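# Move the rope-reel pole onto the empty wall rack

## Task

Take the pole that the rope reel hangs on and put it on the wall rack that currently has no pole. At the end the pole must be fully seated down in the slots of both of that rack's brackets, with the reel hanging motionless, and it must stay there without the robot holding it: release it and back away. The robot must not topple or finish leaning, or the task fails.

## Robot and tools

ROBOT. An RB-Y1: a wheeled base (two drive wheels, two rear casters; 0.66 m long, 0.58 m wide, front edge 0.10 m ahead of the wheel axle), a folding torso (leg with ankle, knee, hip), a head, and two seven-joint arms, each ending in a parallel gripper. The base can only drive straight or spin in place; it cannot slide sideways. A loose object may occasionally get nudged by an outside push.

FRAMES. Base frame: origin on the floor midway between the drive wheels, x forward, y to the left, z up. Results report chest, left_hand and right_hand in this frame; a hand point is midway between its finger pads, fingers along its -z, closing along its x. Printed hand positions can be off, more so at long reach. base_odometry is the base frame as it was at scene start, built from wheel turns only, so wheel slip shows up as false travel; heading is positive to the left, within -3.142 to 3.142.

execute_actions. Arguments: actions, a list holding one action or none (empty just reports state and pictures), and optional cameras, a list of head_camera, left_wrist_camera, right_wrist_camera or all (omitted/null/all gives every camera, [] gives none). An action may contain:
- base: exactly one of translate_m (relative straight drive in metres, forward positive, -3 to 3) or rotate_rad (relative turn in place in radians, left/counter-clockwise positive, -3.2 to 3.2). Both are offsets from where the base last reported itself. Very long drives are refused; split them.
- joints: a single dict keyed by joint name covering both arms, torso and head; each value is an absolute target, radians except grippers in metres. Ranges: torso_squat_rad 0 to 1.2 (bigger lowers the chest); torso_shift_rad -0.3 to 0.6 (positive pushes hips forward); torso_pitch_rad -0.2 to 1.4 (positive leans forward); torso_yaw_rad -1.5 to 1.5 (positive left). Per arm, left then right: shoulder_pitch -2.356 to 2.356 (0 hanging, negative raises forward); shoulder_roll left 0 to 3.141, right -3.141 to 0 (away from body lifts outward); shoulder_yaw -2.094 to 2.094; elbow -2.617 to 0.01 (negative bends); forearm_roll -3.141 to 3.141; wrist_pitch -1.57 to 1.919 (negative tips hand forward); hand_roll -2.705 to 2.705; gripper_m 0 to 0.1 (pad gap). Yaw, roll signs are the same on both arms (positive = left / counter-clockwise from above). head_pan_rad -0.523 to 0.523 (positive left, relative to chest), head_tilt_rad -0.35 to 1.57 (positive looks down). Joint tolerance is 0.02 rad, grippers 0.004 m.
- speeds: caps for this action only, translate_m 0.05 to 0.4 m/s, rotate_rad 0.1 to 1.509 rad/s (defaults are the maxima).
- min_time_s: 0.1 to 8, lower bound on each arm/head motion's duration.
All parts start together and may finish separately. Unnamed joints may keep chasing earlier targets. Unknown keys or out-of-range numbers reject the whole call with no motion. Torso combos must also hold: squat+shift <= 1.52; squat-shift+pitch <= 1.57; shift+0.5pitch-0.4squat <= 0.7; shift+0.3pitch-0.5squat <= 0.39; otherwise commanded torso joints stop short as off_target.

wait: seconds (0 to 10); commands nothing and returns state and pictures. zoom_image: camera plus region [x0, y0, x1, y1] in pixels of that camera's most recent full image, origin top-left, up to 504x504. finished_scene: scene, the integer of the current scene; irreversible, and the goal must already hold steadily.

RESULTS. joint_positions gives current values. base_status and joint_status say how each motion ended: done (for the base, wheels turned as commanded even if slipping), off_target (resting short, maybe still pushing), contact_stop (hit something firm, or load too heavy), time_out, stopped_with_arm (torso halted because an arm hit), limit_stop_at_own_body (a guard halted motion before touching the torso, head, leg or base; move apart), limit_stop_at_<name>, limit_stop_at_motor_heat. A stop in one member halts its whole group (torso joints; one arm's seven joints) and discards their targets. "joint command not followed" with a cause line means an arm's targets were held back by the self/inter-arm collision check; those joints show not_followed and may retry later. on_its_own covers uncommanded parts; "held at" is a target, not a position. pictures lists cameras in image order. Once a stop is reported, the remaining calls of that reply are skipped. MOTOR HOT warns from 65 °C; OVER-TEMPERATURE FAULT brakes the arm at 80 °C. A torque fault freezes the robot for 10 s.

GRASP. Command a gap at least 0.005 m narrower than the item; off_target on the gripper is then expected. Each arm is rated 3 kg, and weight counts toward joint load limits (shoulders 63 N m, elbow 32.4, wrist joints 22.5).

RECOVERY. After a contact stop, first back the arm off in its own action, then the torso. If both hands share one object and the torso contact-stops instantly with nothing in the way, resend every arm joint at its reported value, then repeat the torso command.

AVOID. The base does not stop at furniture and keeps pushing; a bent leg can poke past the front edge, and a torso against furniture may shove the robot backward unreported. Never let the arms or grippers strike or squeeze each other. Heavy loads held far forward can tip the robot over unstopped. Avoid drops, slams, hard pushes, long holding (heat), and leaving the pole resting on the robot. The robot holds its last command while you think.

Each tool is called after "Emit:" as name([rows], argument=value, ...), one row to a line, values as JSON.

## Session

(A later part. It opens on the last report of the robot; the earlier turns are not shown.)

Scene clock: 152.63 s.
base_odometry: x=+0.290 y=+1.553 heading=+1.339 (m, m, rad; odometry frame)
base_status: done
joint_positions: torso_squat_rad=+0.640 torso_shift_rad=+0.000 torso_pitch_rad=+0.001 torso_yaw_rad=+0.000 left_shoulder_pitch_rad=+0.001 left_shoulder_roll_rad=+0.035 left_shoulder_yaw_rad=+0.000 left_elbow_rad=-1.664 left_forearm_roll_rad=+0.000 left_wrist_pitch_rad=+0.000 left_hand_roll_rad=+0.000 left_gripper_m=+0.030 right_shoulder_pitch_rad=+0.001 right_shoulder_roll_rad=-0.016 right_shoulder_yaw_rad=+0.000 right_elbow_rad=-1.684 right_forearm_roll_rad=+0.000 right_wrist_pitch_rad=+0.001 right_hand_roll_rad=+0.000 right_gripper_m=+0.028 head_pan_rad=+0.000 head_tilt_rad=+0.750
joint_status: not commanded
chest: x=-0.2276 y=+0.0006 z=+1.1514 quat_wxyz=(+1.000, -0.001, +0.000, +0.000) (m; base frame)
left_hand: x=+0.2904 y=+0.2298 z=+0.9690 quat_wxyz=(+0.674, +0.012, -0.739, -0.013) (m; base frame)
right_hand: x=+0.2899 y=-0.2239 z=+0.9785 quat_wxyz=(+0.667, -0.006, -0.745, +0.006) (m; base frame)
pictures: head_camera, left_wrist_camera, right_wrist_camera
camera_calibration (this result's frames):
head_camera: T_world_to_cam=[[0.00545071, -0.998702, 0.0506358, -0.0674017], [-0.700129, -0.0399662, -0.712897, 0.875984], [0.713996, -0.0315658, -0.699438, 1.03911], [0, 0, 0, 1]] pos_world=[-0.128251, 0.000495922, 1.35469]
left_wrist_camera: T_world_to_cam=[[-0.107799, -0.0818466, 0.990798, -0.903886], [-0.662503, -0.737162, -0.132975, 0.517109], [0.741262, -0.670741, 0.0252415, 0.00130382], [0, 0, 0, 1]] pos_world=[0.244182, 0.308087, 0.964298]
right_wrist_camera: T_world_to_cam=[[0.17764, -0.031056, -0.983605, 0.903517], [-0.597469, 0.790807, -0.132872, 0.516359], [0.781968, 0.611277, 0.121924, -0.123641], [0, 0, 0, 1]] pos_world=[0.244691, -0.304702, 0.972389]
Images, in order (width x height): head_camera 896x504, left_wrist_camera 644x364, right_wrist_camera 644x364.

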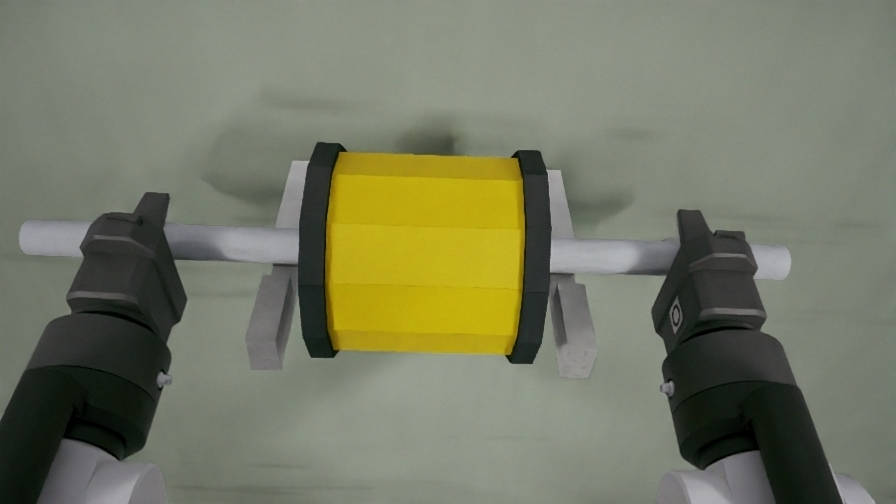

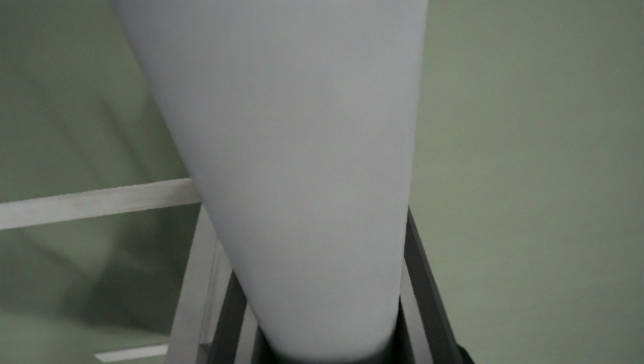

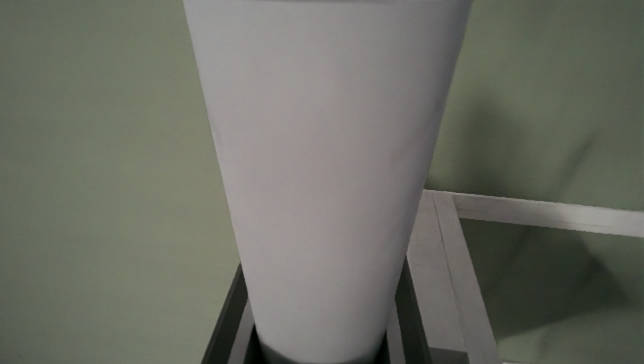

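Emit:
execute_actions([
  {"base":{"translate_m":0.027},"speeds":{"translate_m":0.05}},
], cameras=["head_camera"])

Emit:
execute_actions([
  {"joints":{"torso_squat_rad":0.69}},
])

Scene clock: 161.70 s.
base_odometry: x=+0.296 y=+1.579 heading=+1.338 (m, m, rad; odometry frame)
base_status: done
joint_positions: torso_squat_rad=+0.640 torso_shift_rad=+0.000 torso_pitch_rad=+0.001 torso_yaw_rad=+0.000 left_shoulder_pitch_rad=+0.001 left_shoulder_roll_rad=+0.035 left_shoulder_yaw_rad=+0.000 left_elbow_rad=-1.664 left_forearm_roll_rad=+0.000 left_wrist_pitch_rad=+0.000 left_hand_roll_rad=+0.000 left_gripper_m=+0.030 right_shoulder_pitch_rad=+0.001 right_shoulder_roll_rad=-0.016 right_shoulder_yaw_rad=+0.000 right_elbow_rad=-1.684 right_forearm_roll_rad=+0.000 right_wrist_pitch_rad=+0.001 right_hand_roll_rad=+0.000 right_gripper_m=+0.028 head_pan_rad=+0.000 head_tilt_rad=+0.750
joint_status: not commanded
chest: x=-0.2276 y=+0.0006 z=+1.1514 quat_wxyz=(+1.000, -0.001, +0.000, +0.000) (m; base frame)
left_hand: x=+0.2904 y=+0.2298 z=+0.9690 quat_wxyz=(+0.674, +0.012, -0.739, -0.013) (m; base frame)
right_hand: x=+0.2899 y=-0.2239 z=+0.9785 quat_wxyz=(+0.667, -0.006, -0.745, +0.006) (m; base frame)
pictures: head_camera
camera_calibration (this result's frames):
head_camera: T_world_to_cam=[[0.0054468, -0.998702, 0.0506362, -0.0674025], [-0.700073, -0.0399662, -0.712952, 0.876026], [0.71405, -0.0315657, -0.699382, 1.03909], [0, 0, 0, 1]] pos_world=[-0.12831, 0.000495847, 1.3547]
Images, in order (width x height): head_camera 896x504.

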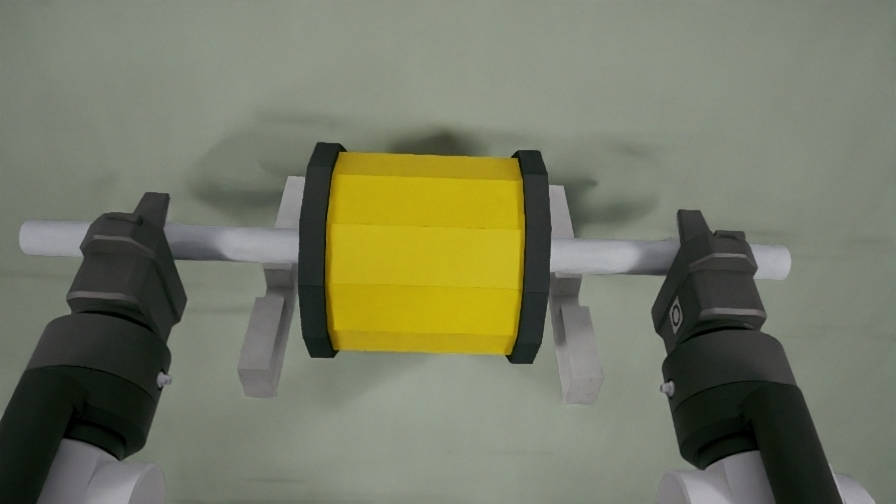

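Scene clock: 162.57 s.
base_odometry: x=+0.296 y=+1.579 heading=+1.338 (m, m, rad; odometry frame)
base_status: not commanded
joint_positions: torso_squat_rad=+0.690 torso_shift_rad=+0.000 torso_pitch_rad=+0.001 torso_yaw_rad=+0.000 left_shoulder_pitch_rad=+0.001 left_shoulder_roll_rad=+0.035 left_shoulder_yaw_rad=+0.000 left_elbow_rad=-1.664 left_forearm_roll_rad=+0.000 left_wrist_pitch_rad=+0.000 left_hand_roll_rad=+0.000 left_gripper_m=+0.030 right_shoulder_pitch_rad=+0.001 right_shoulder_roll_rad=-0.016 right_shoulder_yaw_rad=+0.000 right_elbow_rad=-1.684 right_forearm_roll_rad=+0.000 right_wrist_pitch_rad=+0.001 right_hand_roll_rad=+0.000 right_gripper_m=+0.028 head_pan_rad=+0.000 head_tilt_rad=+0.750
joint_status: all done
chest: x=-0.2277 y=+0.0005 z=+1.1298 quat_wxyz=(+1.000, -0.001, +0.000, +0.000) (m; base frame)
left_hand: x=+0.2904 y=+0.2298 z=+0.9475 quat_wxyz=(+0.674, +0.012, -0.739, -0.013) (m; base frame)
right_hand: x=+0.2899 y=-0.2239 z=+0.9569 quat_wxyz=(+0.667, -0.006, -0.745, +0.006) (m; base frame)
pictures: head_camera, left_wrist_camera, right_wrist_camera
camera_calibration (this result's frames):
head_camera: T_world_to_cam=[[0.00544196, -0.998702, 0.0506367, -0.0663191], [-0.700004, -0.0399662, -0.71302, 0.86068], [0.714118, -0.0315656, -0.699313, 1.02396], [0, 0, 0, 1]] pos_world=[-0.128386, 0.000486956, 1.33311]
left_wrist_camera: T_world_to_cam=[[-0.107982, -0.0818472, 0.990778, -0.882512], [-0.662475, -0.737164, -0.133098, 0.514308], [0.74126, -0.670738, 0.0253786, 0.0017614], [0, 0, 0, 1]] pos_world=[0.244116, 0.30808, 0.942782]
right_wrist_camera: T_world_to_cam=[[0.177812, -0.0310562, -0.983574, 0.882289], [-0.597447, 0.790806, -0.132977, 0.513564], [0.781946, 0.611279, 0.122061, -0.121088], [0, 0, 0, 1]] pos_world=[0.24463, -0.30471, 0.950869]
Images, in order (width x height): head_camera 896x504, left_wrist_camera 644x364, right_wrist_camera 644x364.

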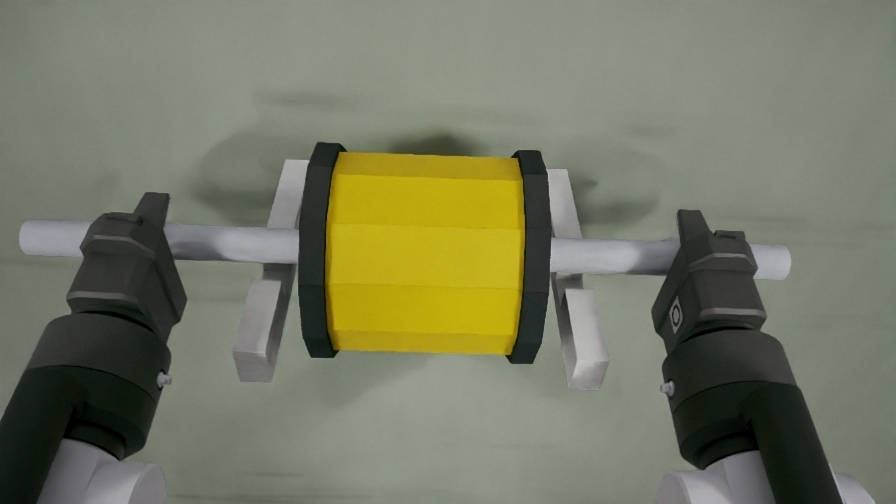

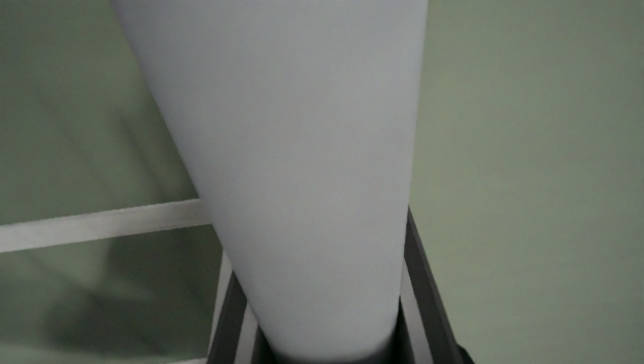

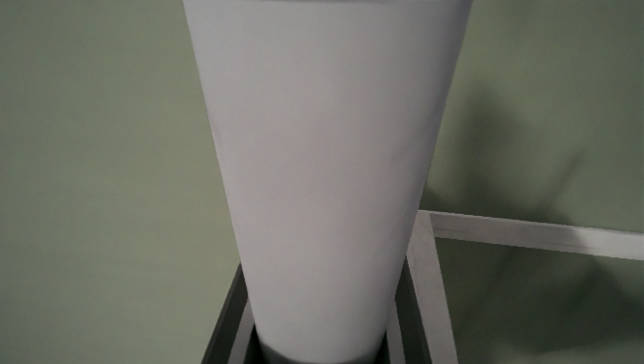

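Emit:
execute_actions([
  {"joints":{"torso_squat_rad":0.745}},
], cameras=["head_camera"])

Scene clock: 168.17 s.
base_odometry: x=+0.296 y=+1.579 heading=+1.338 (m, m, rad; odometry frame)
base_status: not commanded
joint_positions: torso_squat_rad=+0.745 torso_shift_rad=+0.000 torso_pitch_rad=+0.001 torso_yaw_rad=+0.000 left_shoulder_pitch_rad=+0.001 left_shoulder_roll_rad=+0.035 left_shoulder_yaw_rad=+0.000 left_elbow_rad=-1.664 left_forearm_roll_rad=+0.000 left_wrist_pitch_rad=+0.000 left_hand_roll_rad=+0.000 left_gripper_m=+0.030 right_shoulder_pitch_rad=+0.001 right_shoulder_roll_rad=-0.016 right_shoulder_yaw_rad=+0.000 right_elbow_rad=-1.684 right_forearm_roll_rad=+0.000 right_wrist_pitch_rad=+0.001 right_hand_roll_rad=+0.000 right_gripper_m=+0.028 head_pan_rad=+0.000 head_tilt_rad=+0.750
joint_status: all done
chest: x=-0.2277 y=+0.0005 z=+1.1045 quat_wxyz=(+1.000, -0.001, +0.000, +0.000) (m; base frame)
left_hand: x=+0.2903 y=+0.2298 z=+0.9222 quat_wxyz=(+0.674, +0.012, -0.739, -0.013) (m; base frame)
right_hand: x=+0.2899 y=-0.2239 z=+0.9316 quat_wxyz=(+0.667, -0.006, -0.745, +0.006) (m; base frame)
pictures: head_camera
camera_calibration (this result's frames):
head_camera: T_world_to_cam=[[0.00544169, -0.998702, 0.0506368, -0.0650479], [-0.700002, -0.0399662, -0.713022, 0.842629], [0.71412, -0.0315658, -0.699311, 1.00626], [0, 0, 0, 1]] pos_world=[-0.128394, 0.000476617, 1.3078]
Images, in order (width x height): head_camera 896x504.

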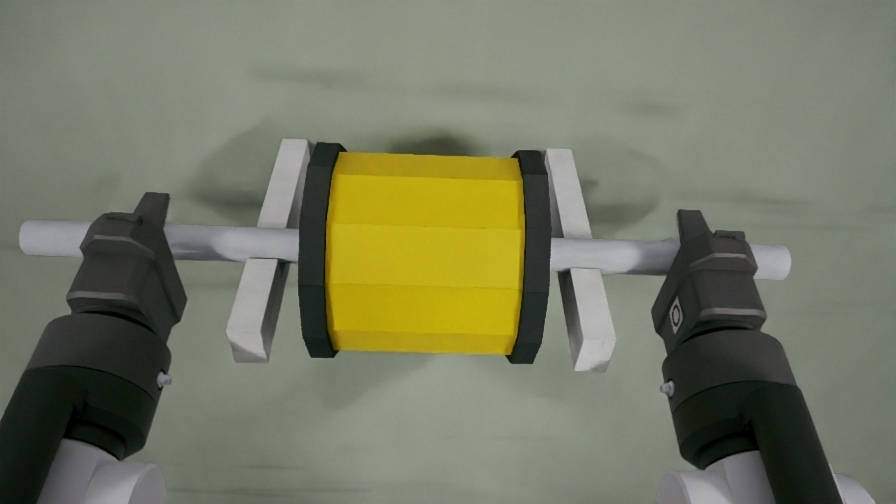

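Emit:
execute_actions([
  {"joints":{"torso_squat_rad":0.757}},
], cameras=["head_camera"])

Emit:
execute_actions([
  {"joints":{"left_gripper_m":0.1,"right_gripper_m":0.1}},
])

Scene clock: 176.17 s.
base_odometry: x=+0.296 y=+1.579 heading=+1.338 (m, m, rad; odometry frame)
base_status: not commanded
joint_positions: torso_squat_rad=+0.757 torso_shift_rad=+0.000 torso_pitch_rad=+0.001 torso_yaw_rad=+0.000 left_shoulder_pitch_rad=+0.001 left_shoulder_roll_rad=+0.035 left_shoulder_yaw_rad=+0.000 left_elbow_rad=-1.664 left_forearm_roll_rad=+0.000 left_wrist_pitch_rad=+0.000 left_hand_roll_rad=+0.000 left_gripper_m=+0.030 right_shoulder_pitch_rad=+0.001 right_shoulder_roll_rad=-0.016 right_shoulder_yaw_rad=+0.000 right_elbow_rad=-1.684 right_forearm_roll_rad=+0.000 right_wrist_pitch_rad=+0.001 right_hand_roll_rad=+0.000 right_gripper_m=+0.028 head_pan_rad=+0.000 head_tilt_rad=+0.750
joint_status: all done
chest: x=-0.2277 y=+0.0005 z=+1.0988 quat_wxyz=(+1.000, -0.001, +0.000, +0.000) (m; base frame)
left_hand: x=+0.2903 y=+0.2298 z=+0.9164 quat_wxyz=(+0.674, +0.012, -0.739, -0.013) (m; base frame)
right_hand: x=+0.2899 y=-0.2239 z=+0.9259 quat_wxyz=(+0.667, -0.006, -0.745, +0.006) (m; base frame)
pictures: head_camera
camera_calibration (this result's frames):
head_camera: T_world_to_cam=[[0.00544191, -0.998702, 0.0506367, -0.0647601], [-0.700006, -0.0399661, -0.713018, 0.838541], [0.714117, -0.0315658, -0.699315, 1.00226], [0, 0, 0, 1]] pos_world=[-0.128393, 0.000474225, 1.30207]
Images, in order (width x height): head_camera 896x504.

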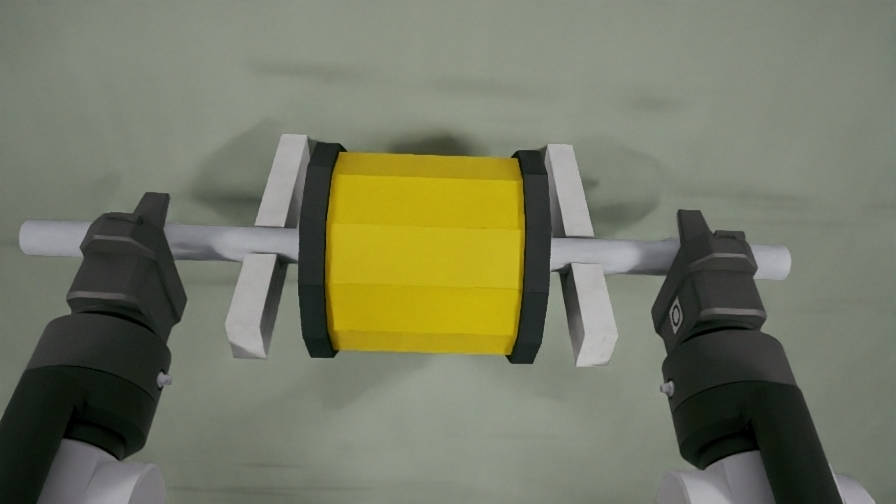

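Scene clock: 177.50 s.
base_odometry: x=+0.296 y=+1.579 heading=+1.338 (m, m, rad; odometry frame)
base_status: not commanded
joint_positions: torso_squat_rad=+0.757 torso_shift_rad=+0.000 torso_pitch_rad=+0.001 torso_yaw_rad=+0.000 left_shoulder_pitch_rad=+0.000 left_shoulder_roll_rad=+0.035 left_shoulder_yaw_rad=+0.000 left_elbow_rad=-1.665 left_forearm_roll_rad=+0.000 left_wrist_pitch_rad=+0.000 left_hand_roll_rad=+0.000 left_gripper_m=+0.100 right_shoulder_pitch_rad=+0.000 right_shoulder_roll_rad=-0.016 right_shoulder_yaw_rad=+0.000 right_elbow_rad=-1.685 right_forearm_roll_rad=+0.000 right_wrist_pitch_rad=+0.000 right_hand_roll_rad=+0.000 right_gripper_m=+0.099 head_pan_rad=+0.000 head_tilt_rad=+0.750
joint_status: all done
chest: x=-0.2278 y=+0.0005 z=+1.0988 quat_wxyz=(+1.000, -0.001, +0.000, +0.000) (m; base frame)
left_hand: x=+0.2904 y=+0.2297 z=+0.9170 quat_wxyz=(+0.673, +0.012, -0.739, -0.013) (m; base frame)
right_hand: x=+0.2900 y=-0.2237 z=+0.9271 quat_wxyz=(+0.666, -0.006, -0.746, +0.006) (m; base frame)
pictures: head_camera, left_wrist_camera, right_wrist_camera
camera_calibration (this result's frames):
head_camera: T_world_to_cam=[[0.00543209, -0.998702, 0.0506367, -0.0647618], [-0.699867, -0.0399654, -0.713154, 0.838651], [0.714252, -0.031565, -0.699176, 1.0022], [0, 0, 0, 1]] pos_world=[-0.128527, 0.000473665, 1.30208]
left_wrist_camera: T_world_to_cam=[[-0.109175, -0.0820818, 0.990628, -0.851758], [-0.66241, -0.737047, -0.134073, 0.511044], [0.741144, -0.670839, 0.0260953, 0.00186265], [0, 0, 0, 1]] pos_world=[0.244149, 0.307999, 0.912244]
right_wrist_camera: T_world_to_cam=[[0.180402, -0.030992, -0.983105, 0.851745], [-0.597378, 0.790593, -0.134544, 0.510921], [0.781406, 0.611557, 0.124111, -0.119329], [0, 0, 0, 1]] pos_world=[0.244801, -0.304557, 0.920906]
Images, in order (width x height): head_camera 896x504, left_wrist_camera 644x364, right_wrist_camera 644x364.

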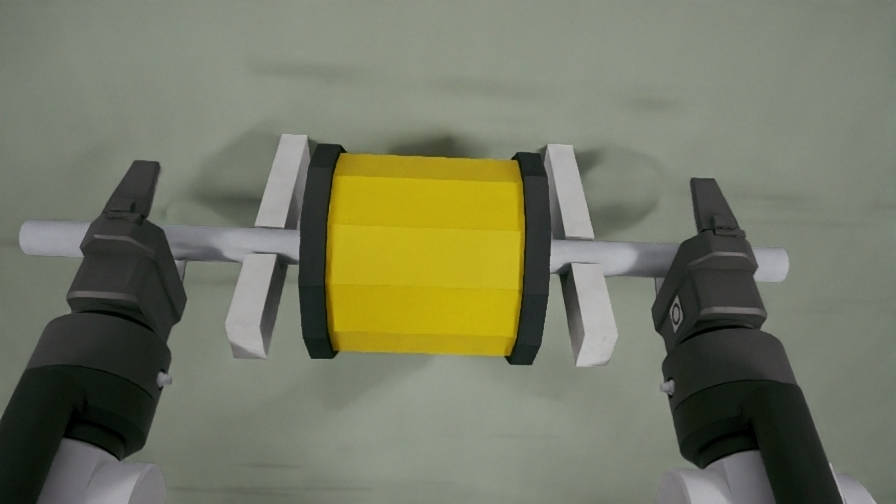

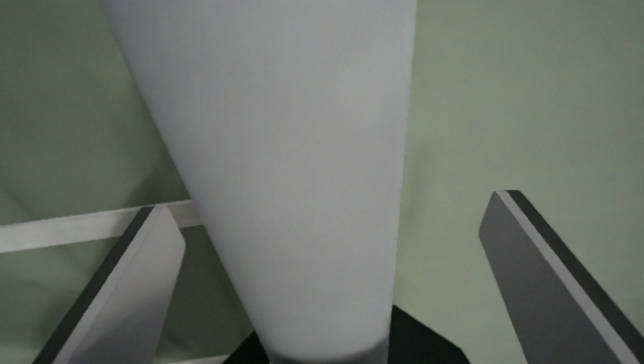

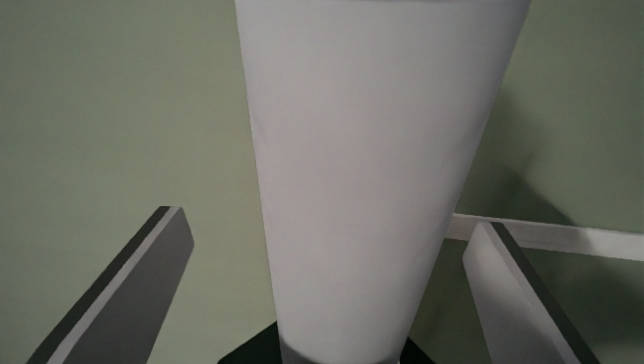

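Emit:
execute_actions([
  {"base":{"translate_m":-0.4},"joints":{"head_tilt_rad":0.55}},
], cameras=["head_camera"])

Emit:
wait(seconds=10)

Scene clock: 186.63 s.
base_odometry: x=+0.204 y=+1.190 heading=+1.338 (m, m, rad; odometry frame)
base_status: done
joint_positions: torso_squat_rad=+0.757 torso_shift_rad=+0.000 torso_pitch_rad=+0.000 torso_yaw_rad=+0.000 left_shoulder_pitch_rad=+0.000 left_shoulder_roll_rad=+0.035 left_shoulder_yaw_rad=+0.000 left_elbow_rad=-1.665 left_forearm_roll_rad=+0.000 left_wrist_pitch_rad=+0.000 left_hand_roll_rad=+0.000 left_gripper_m=+0.100 right_shoulder_pitch_rad=+0.000 right_shoulder_roll_rad=-0.016 right_shoulder_yaw_rad=+0.000 right_elbow_rad=-1.685 right_forearm_roll_rad=+0.000 right_wrist_pitch_rad=+0.000 right_hand_roll_rad=+0.000 right_gripper_m=+0.099 head_pan_rad=+0.000 head_tilt_rad=+0.550
joint_status: all done
chest: x=-0.2279 y=+0.0005 z=+1.0987 quat_wxyz=(+1.000, -0.001, +0.000, +0.000) (m; base frame)
left_hand: x=+0.2904 y=+0.2297 z=+0.9173 quat_wxyz=(+0.673, +0.012, -0.739, -0.013) (m; base frame)
right_hand: x=+0.2900 y=-0.2237 z=+0.9274 quat_wxyz=(+0.666, -0.006, -0.746, +0.006) (m; base frame)
pictures: head_camera
camera_calibration (this result's frames):
head_camera: T_world_to_cam=[[-0.00454117, -0.998703, 0.0507166, -0.0669185], [-0.54406, -0.0400863, -0.838088, 1.03286], [0.839034, -0.0313987, -0.543172, 0.825386], [0, 0, 0, 1]] pos_world=[-0.130896, 0.000487719, 1.31734]
Images, in order (width x height): head_camera 896x504.

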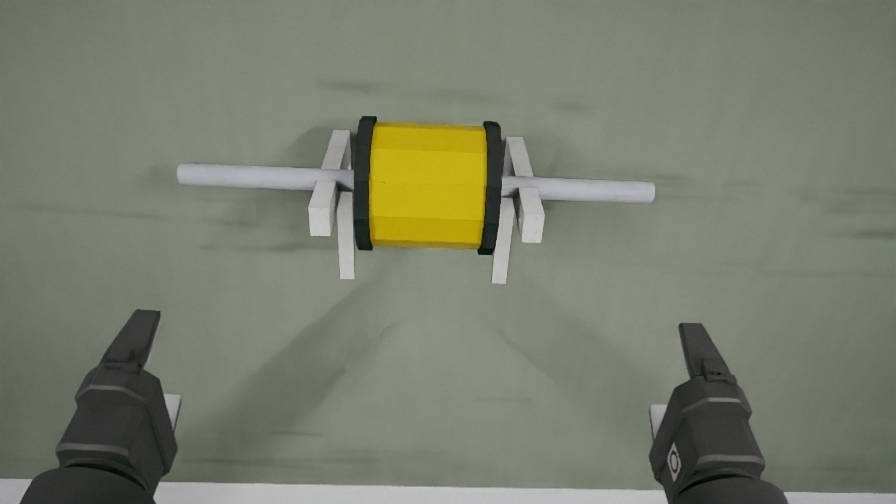

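Scene clock: 196.63 s.
base_odometry: x=+0.204 y=+1.190 heading=+1.338 (m, m, rad; odometry frame)
base_status: done
joint_positions: torso_squat_rad=+0.757 torso_shift_rad=+0.000 torso_pitch_rad=+0.000 torso_yaw_rad=+0.000 left_shoulder_pitch_rad=+0.000 left_shoulder_roll_rad=+0.035 left_shoulder_yaw_rad=+0.000 left_elbow_rad=-1.665 left_forearm_roll_rad=+0.000 left_wrist_pitch_rad=+0.000 left_hand_roll_rad=+0.000 left_gripper_m=+0.100 right_shoulder_pitch_rad=+0.000 right_shoulder_roll_rad=-0.016 right_shoulder_yaw_rad=+0.000 right_elbow_rad=-1.685 right_forearm_roll_rad=+0.000 right_wrist_pitch_rad=+0.000 right_hand_roll_rad=+0.000 right_gripper_m=+0.099 head_pan_rad=+0.000 head_tilt_rad=+0.550
joint_status: all done
chest: x=-0.2279 y=+0.0005 z=+1.0987 quat_wxyz=(+1.000, -0.001, +0.000, +0.000) (m; base frame)
left_hand: x=+0.2904 y=+0.2297 z=+0.9173 quat_wxyz=(+0.673, +0.012, -0.739, -0.013) (m; base frame)
right_hand: x=+0.2900 y=-0.2237 z=+0.9274 quat_wxyz=(+0.666, -0.006, -0.746, +0.006) (m; base frame)
wait: 10.00 s; at rest by 0.27 s
pictures: head_camera, left_wrist_camera, right_wrist_camera
camera_calibration (this result's frames):
head_camera: T_world_to_cam=[[-0.00454085, -0.998703, 0.0507164, -0.0669183], [-0.544061, -0.0400863, -0.838087, 1.03285], [0.839033, -0.0313984, -0.543173, 0.825386], [0, 0, 0, 1]] pos_world=[-0.130894, 0.000487622, 1.31734]
left_wrist_camera: T_world_to_cam=[[-0.109833, -0.0820741, 0.990556, -0.851818], [-0.662393, -0.736982, -0.13451, 0.51142], [0.741061, -0.670911, 0.0265796, 0.00142686], [0, 0, 0, 1]] pos_world=[0.244146, 0.307953, 0.912526]
right_wrist_camera: T_world_to_cam=[[0.180998, -0.0309744, -0.982996, 0.851762], [-0.597367, 0.79054, -0.134903, 0.511225], [0.781276, 0.611626, 0.124583, -0.119755], [0, 0, 0, 1]] pos_world=[0.244783, -0.304516, 0.921163]
Images, in order (width x height): head_camera 896x504, left_wrist_camera 644x364, right_wrist_camera 644x364.

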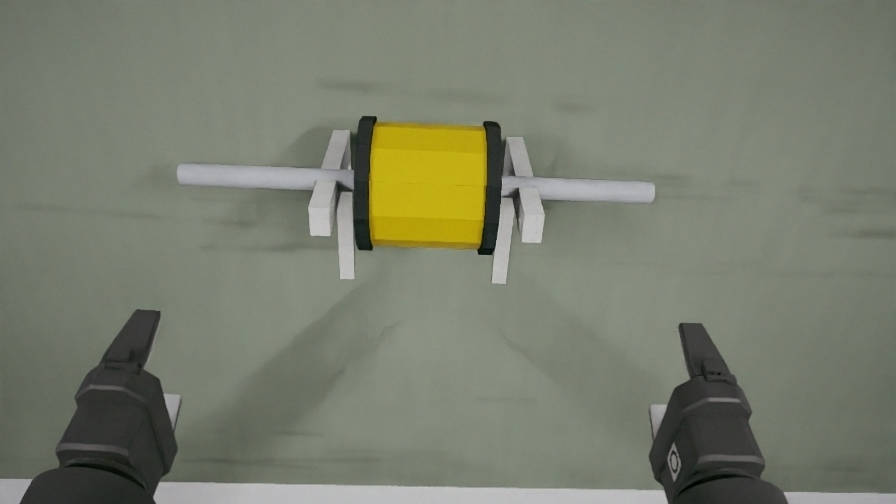

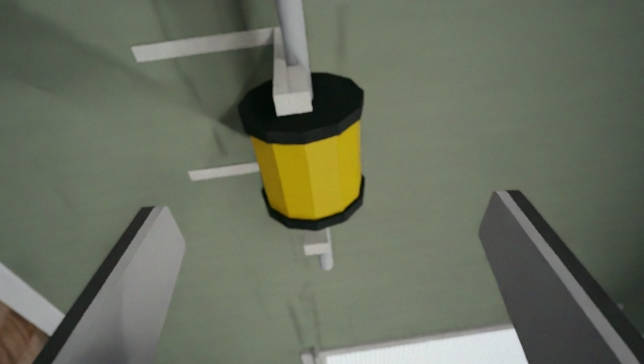

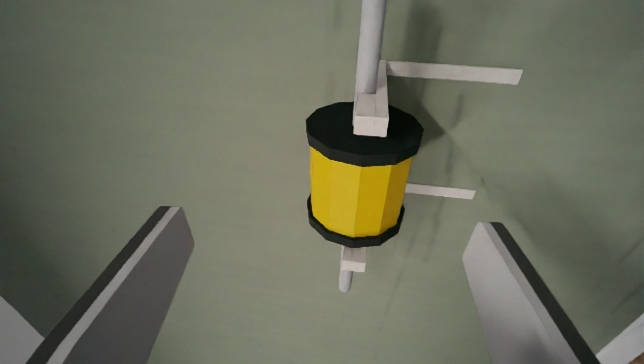

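Emit:
finished_scene(scene=2)

The scene is finished: the task was done.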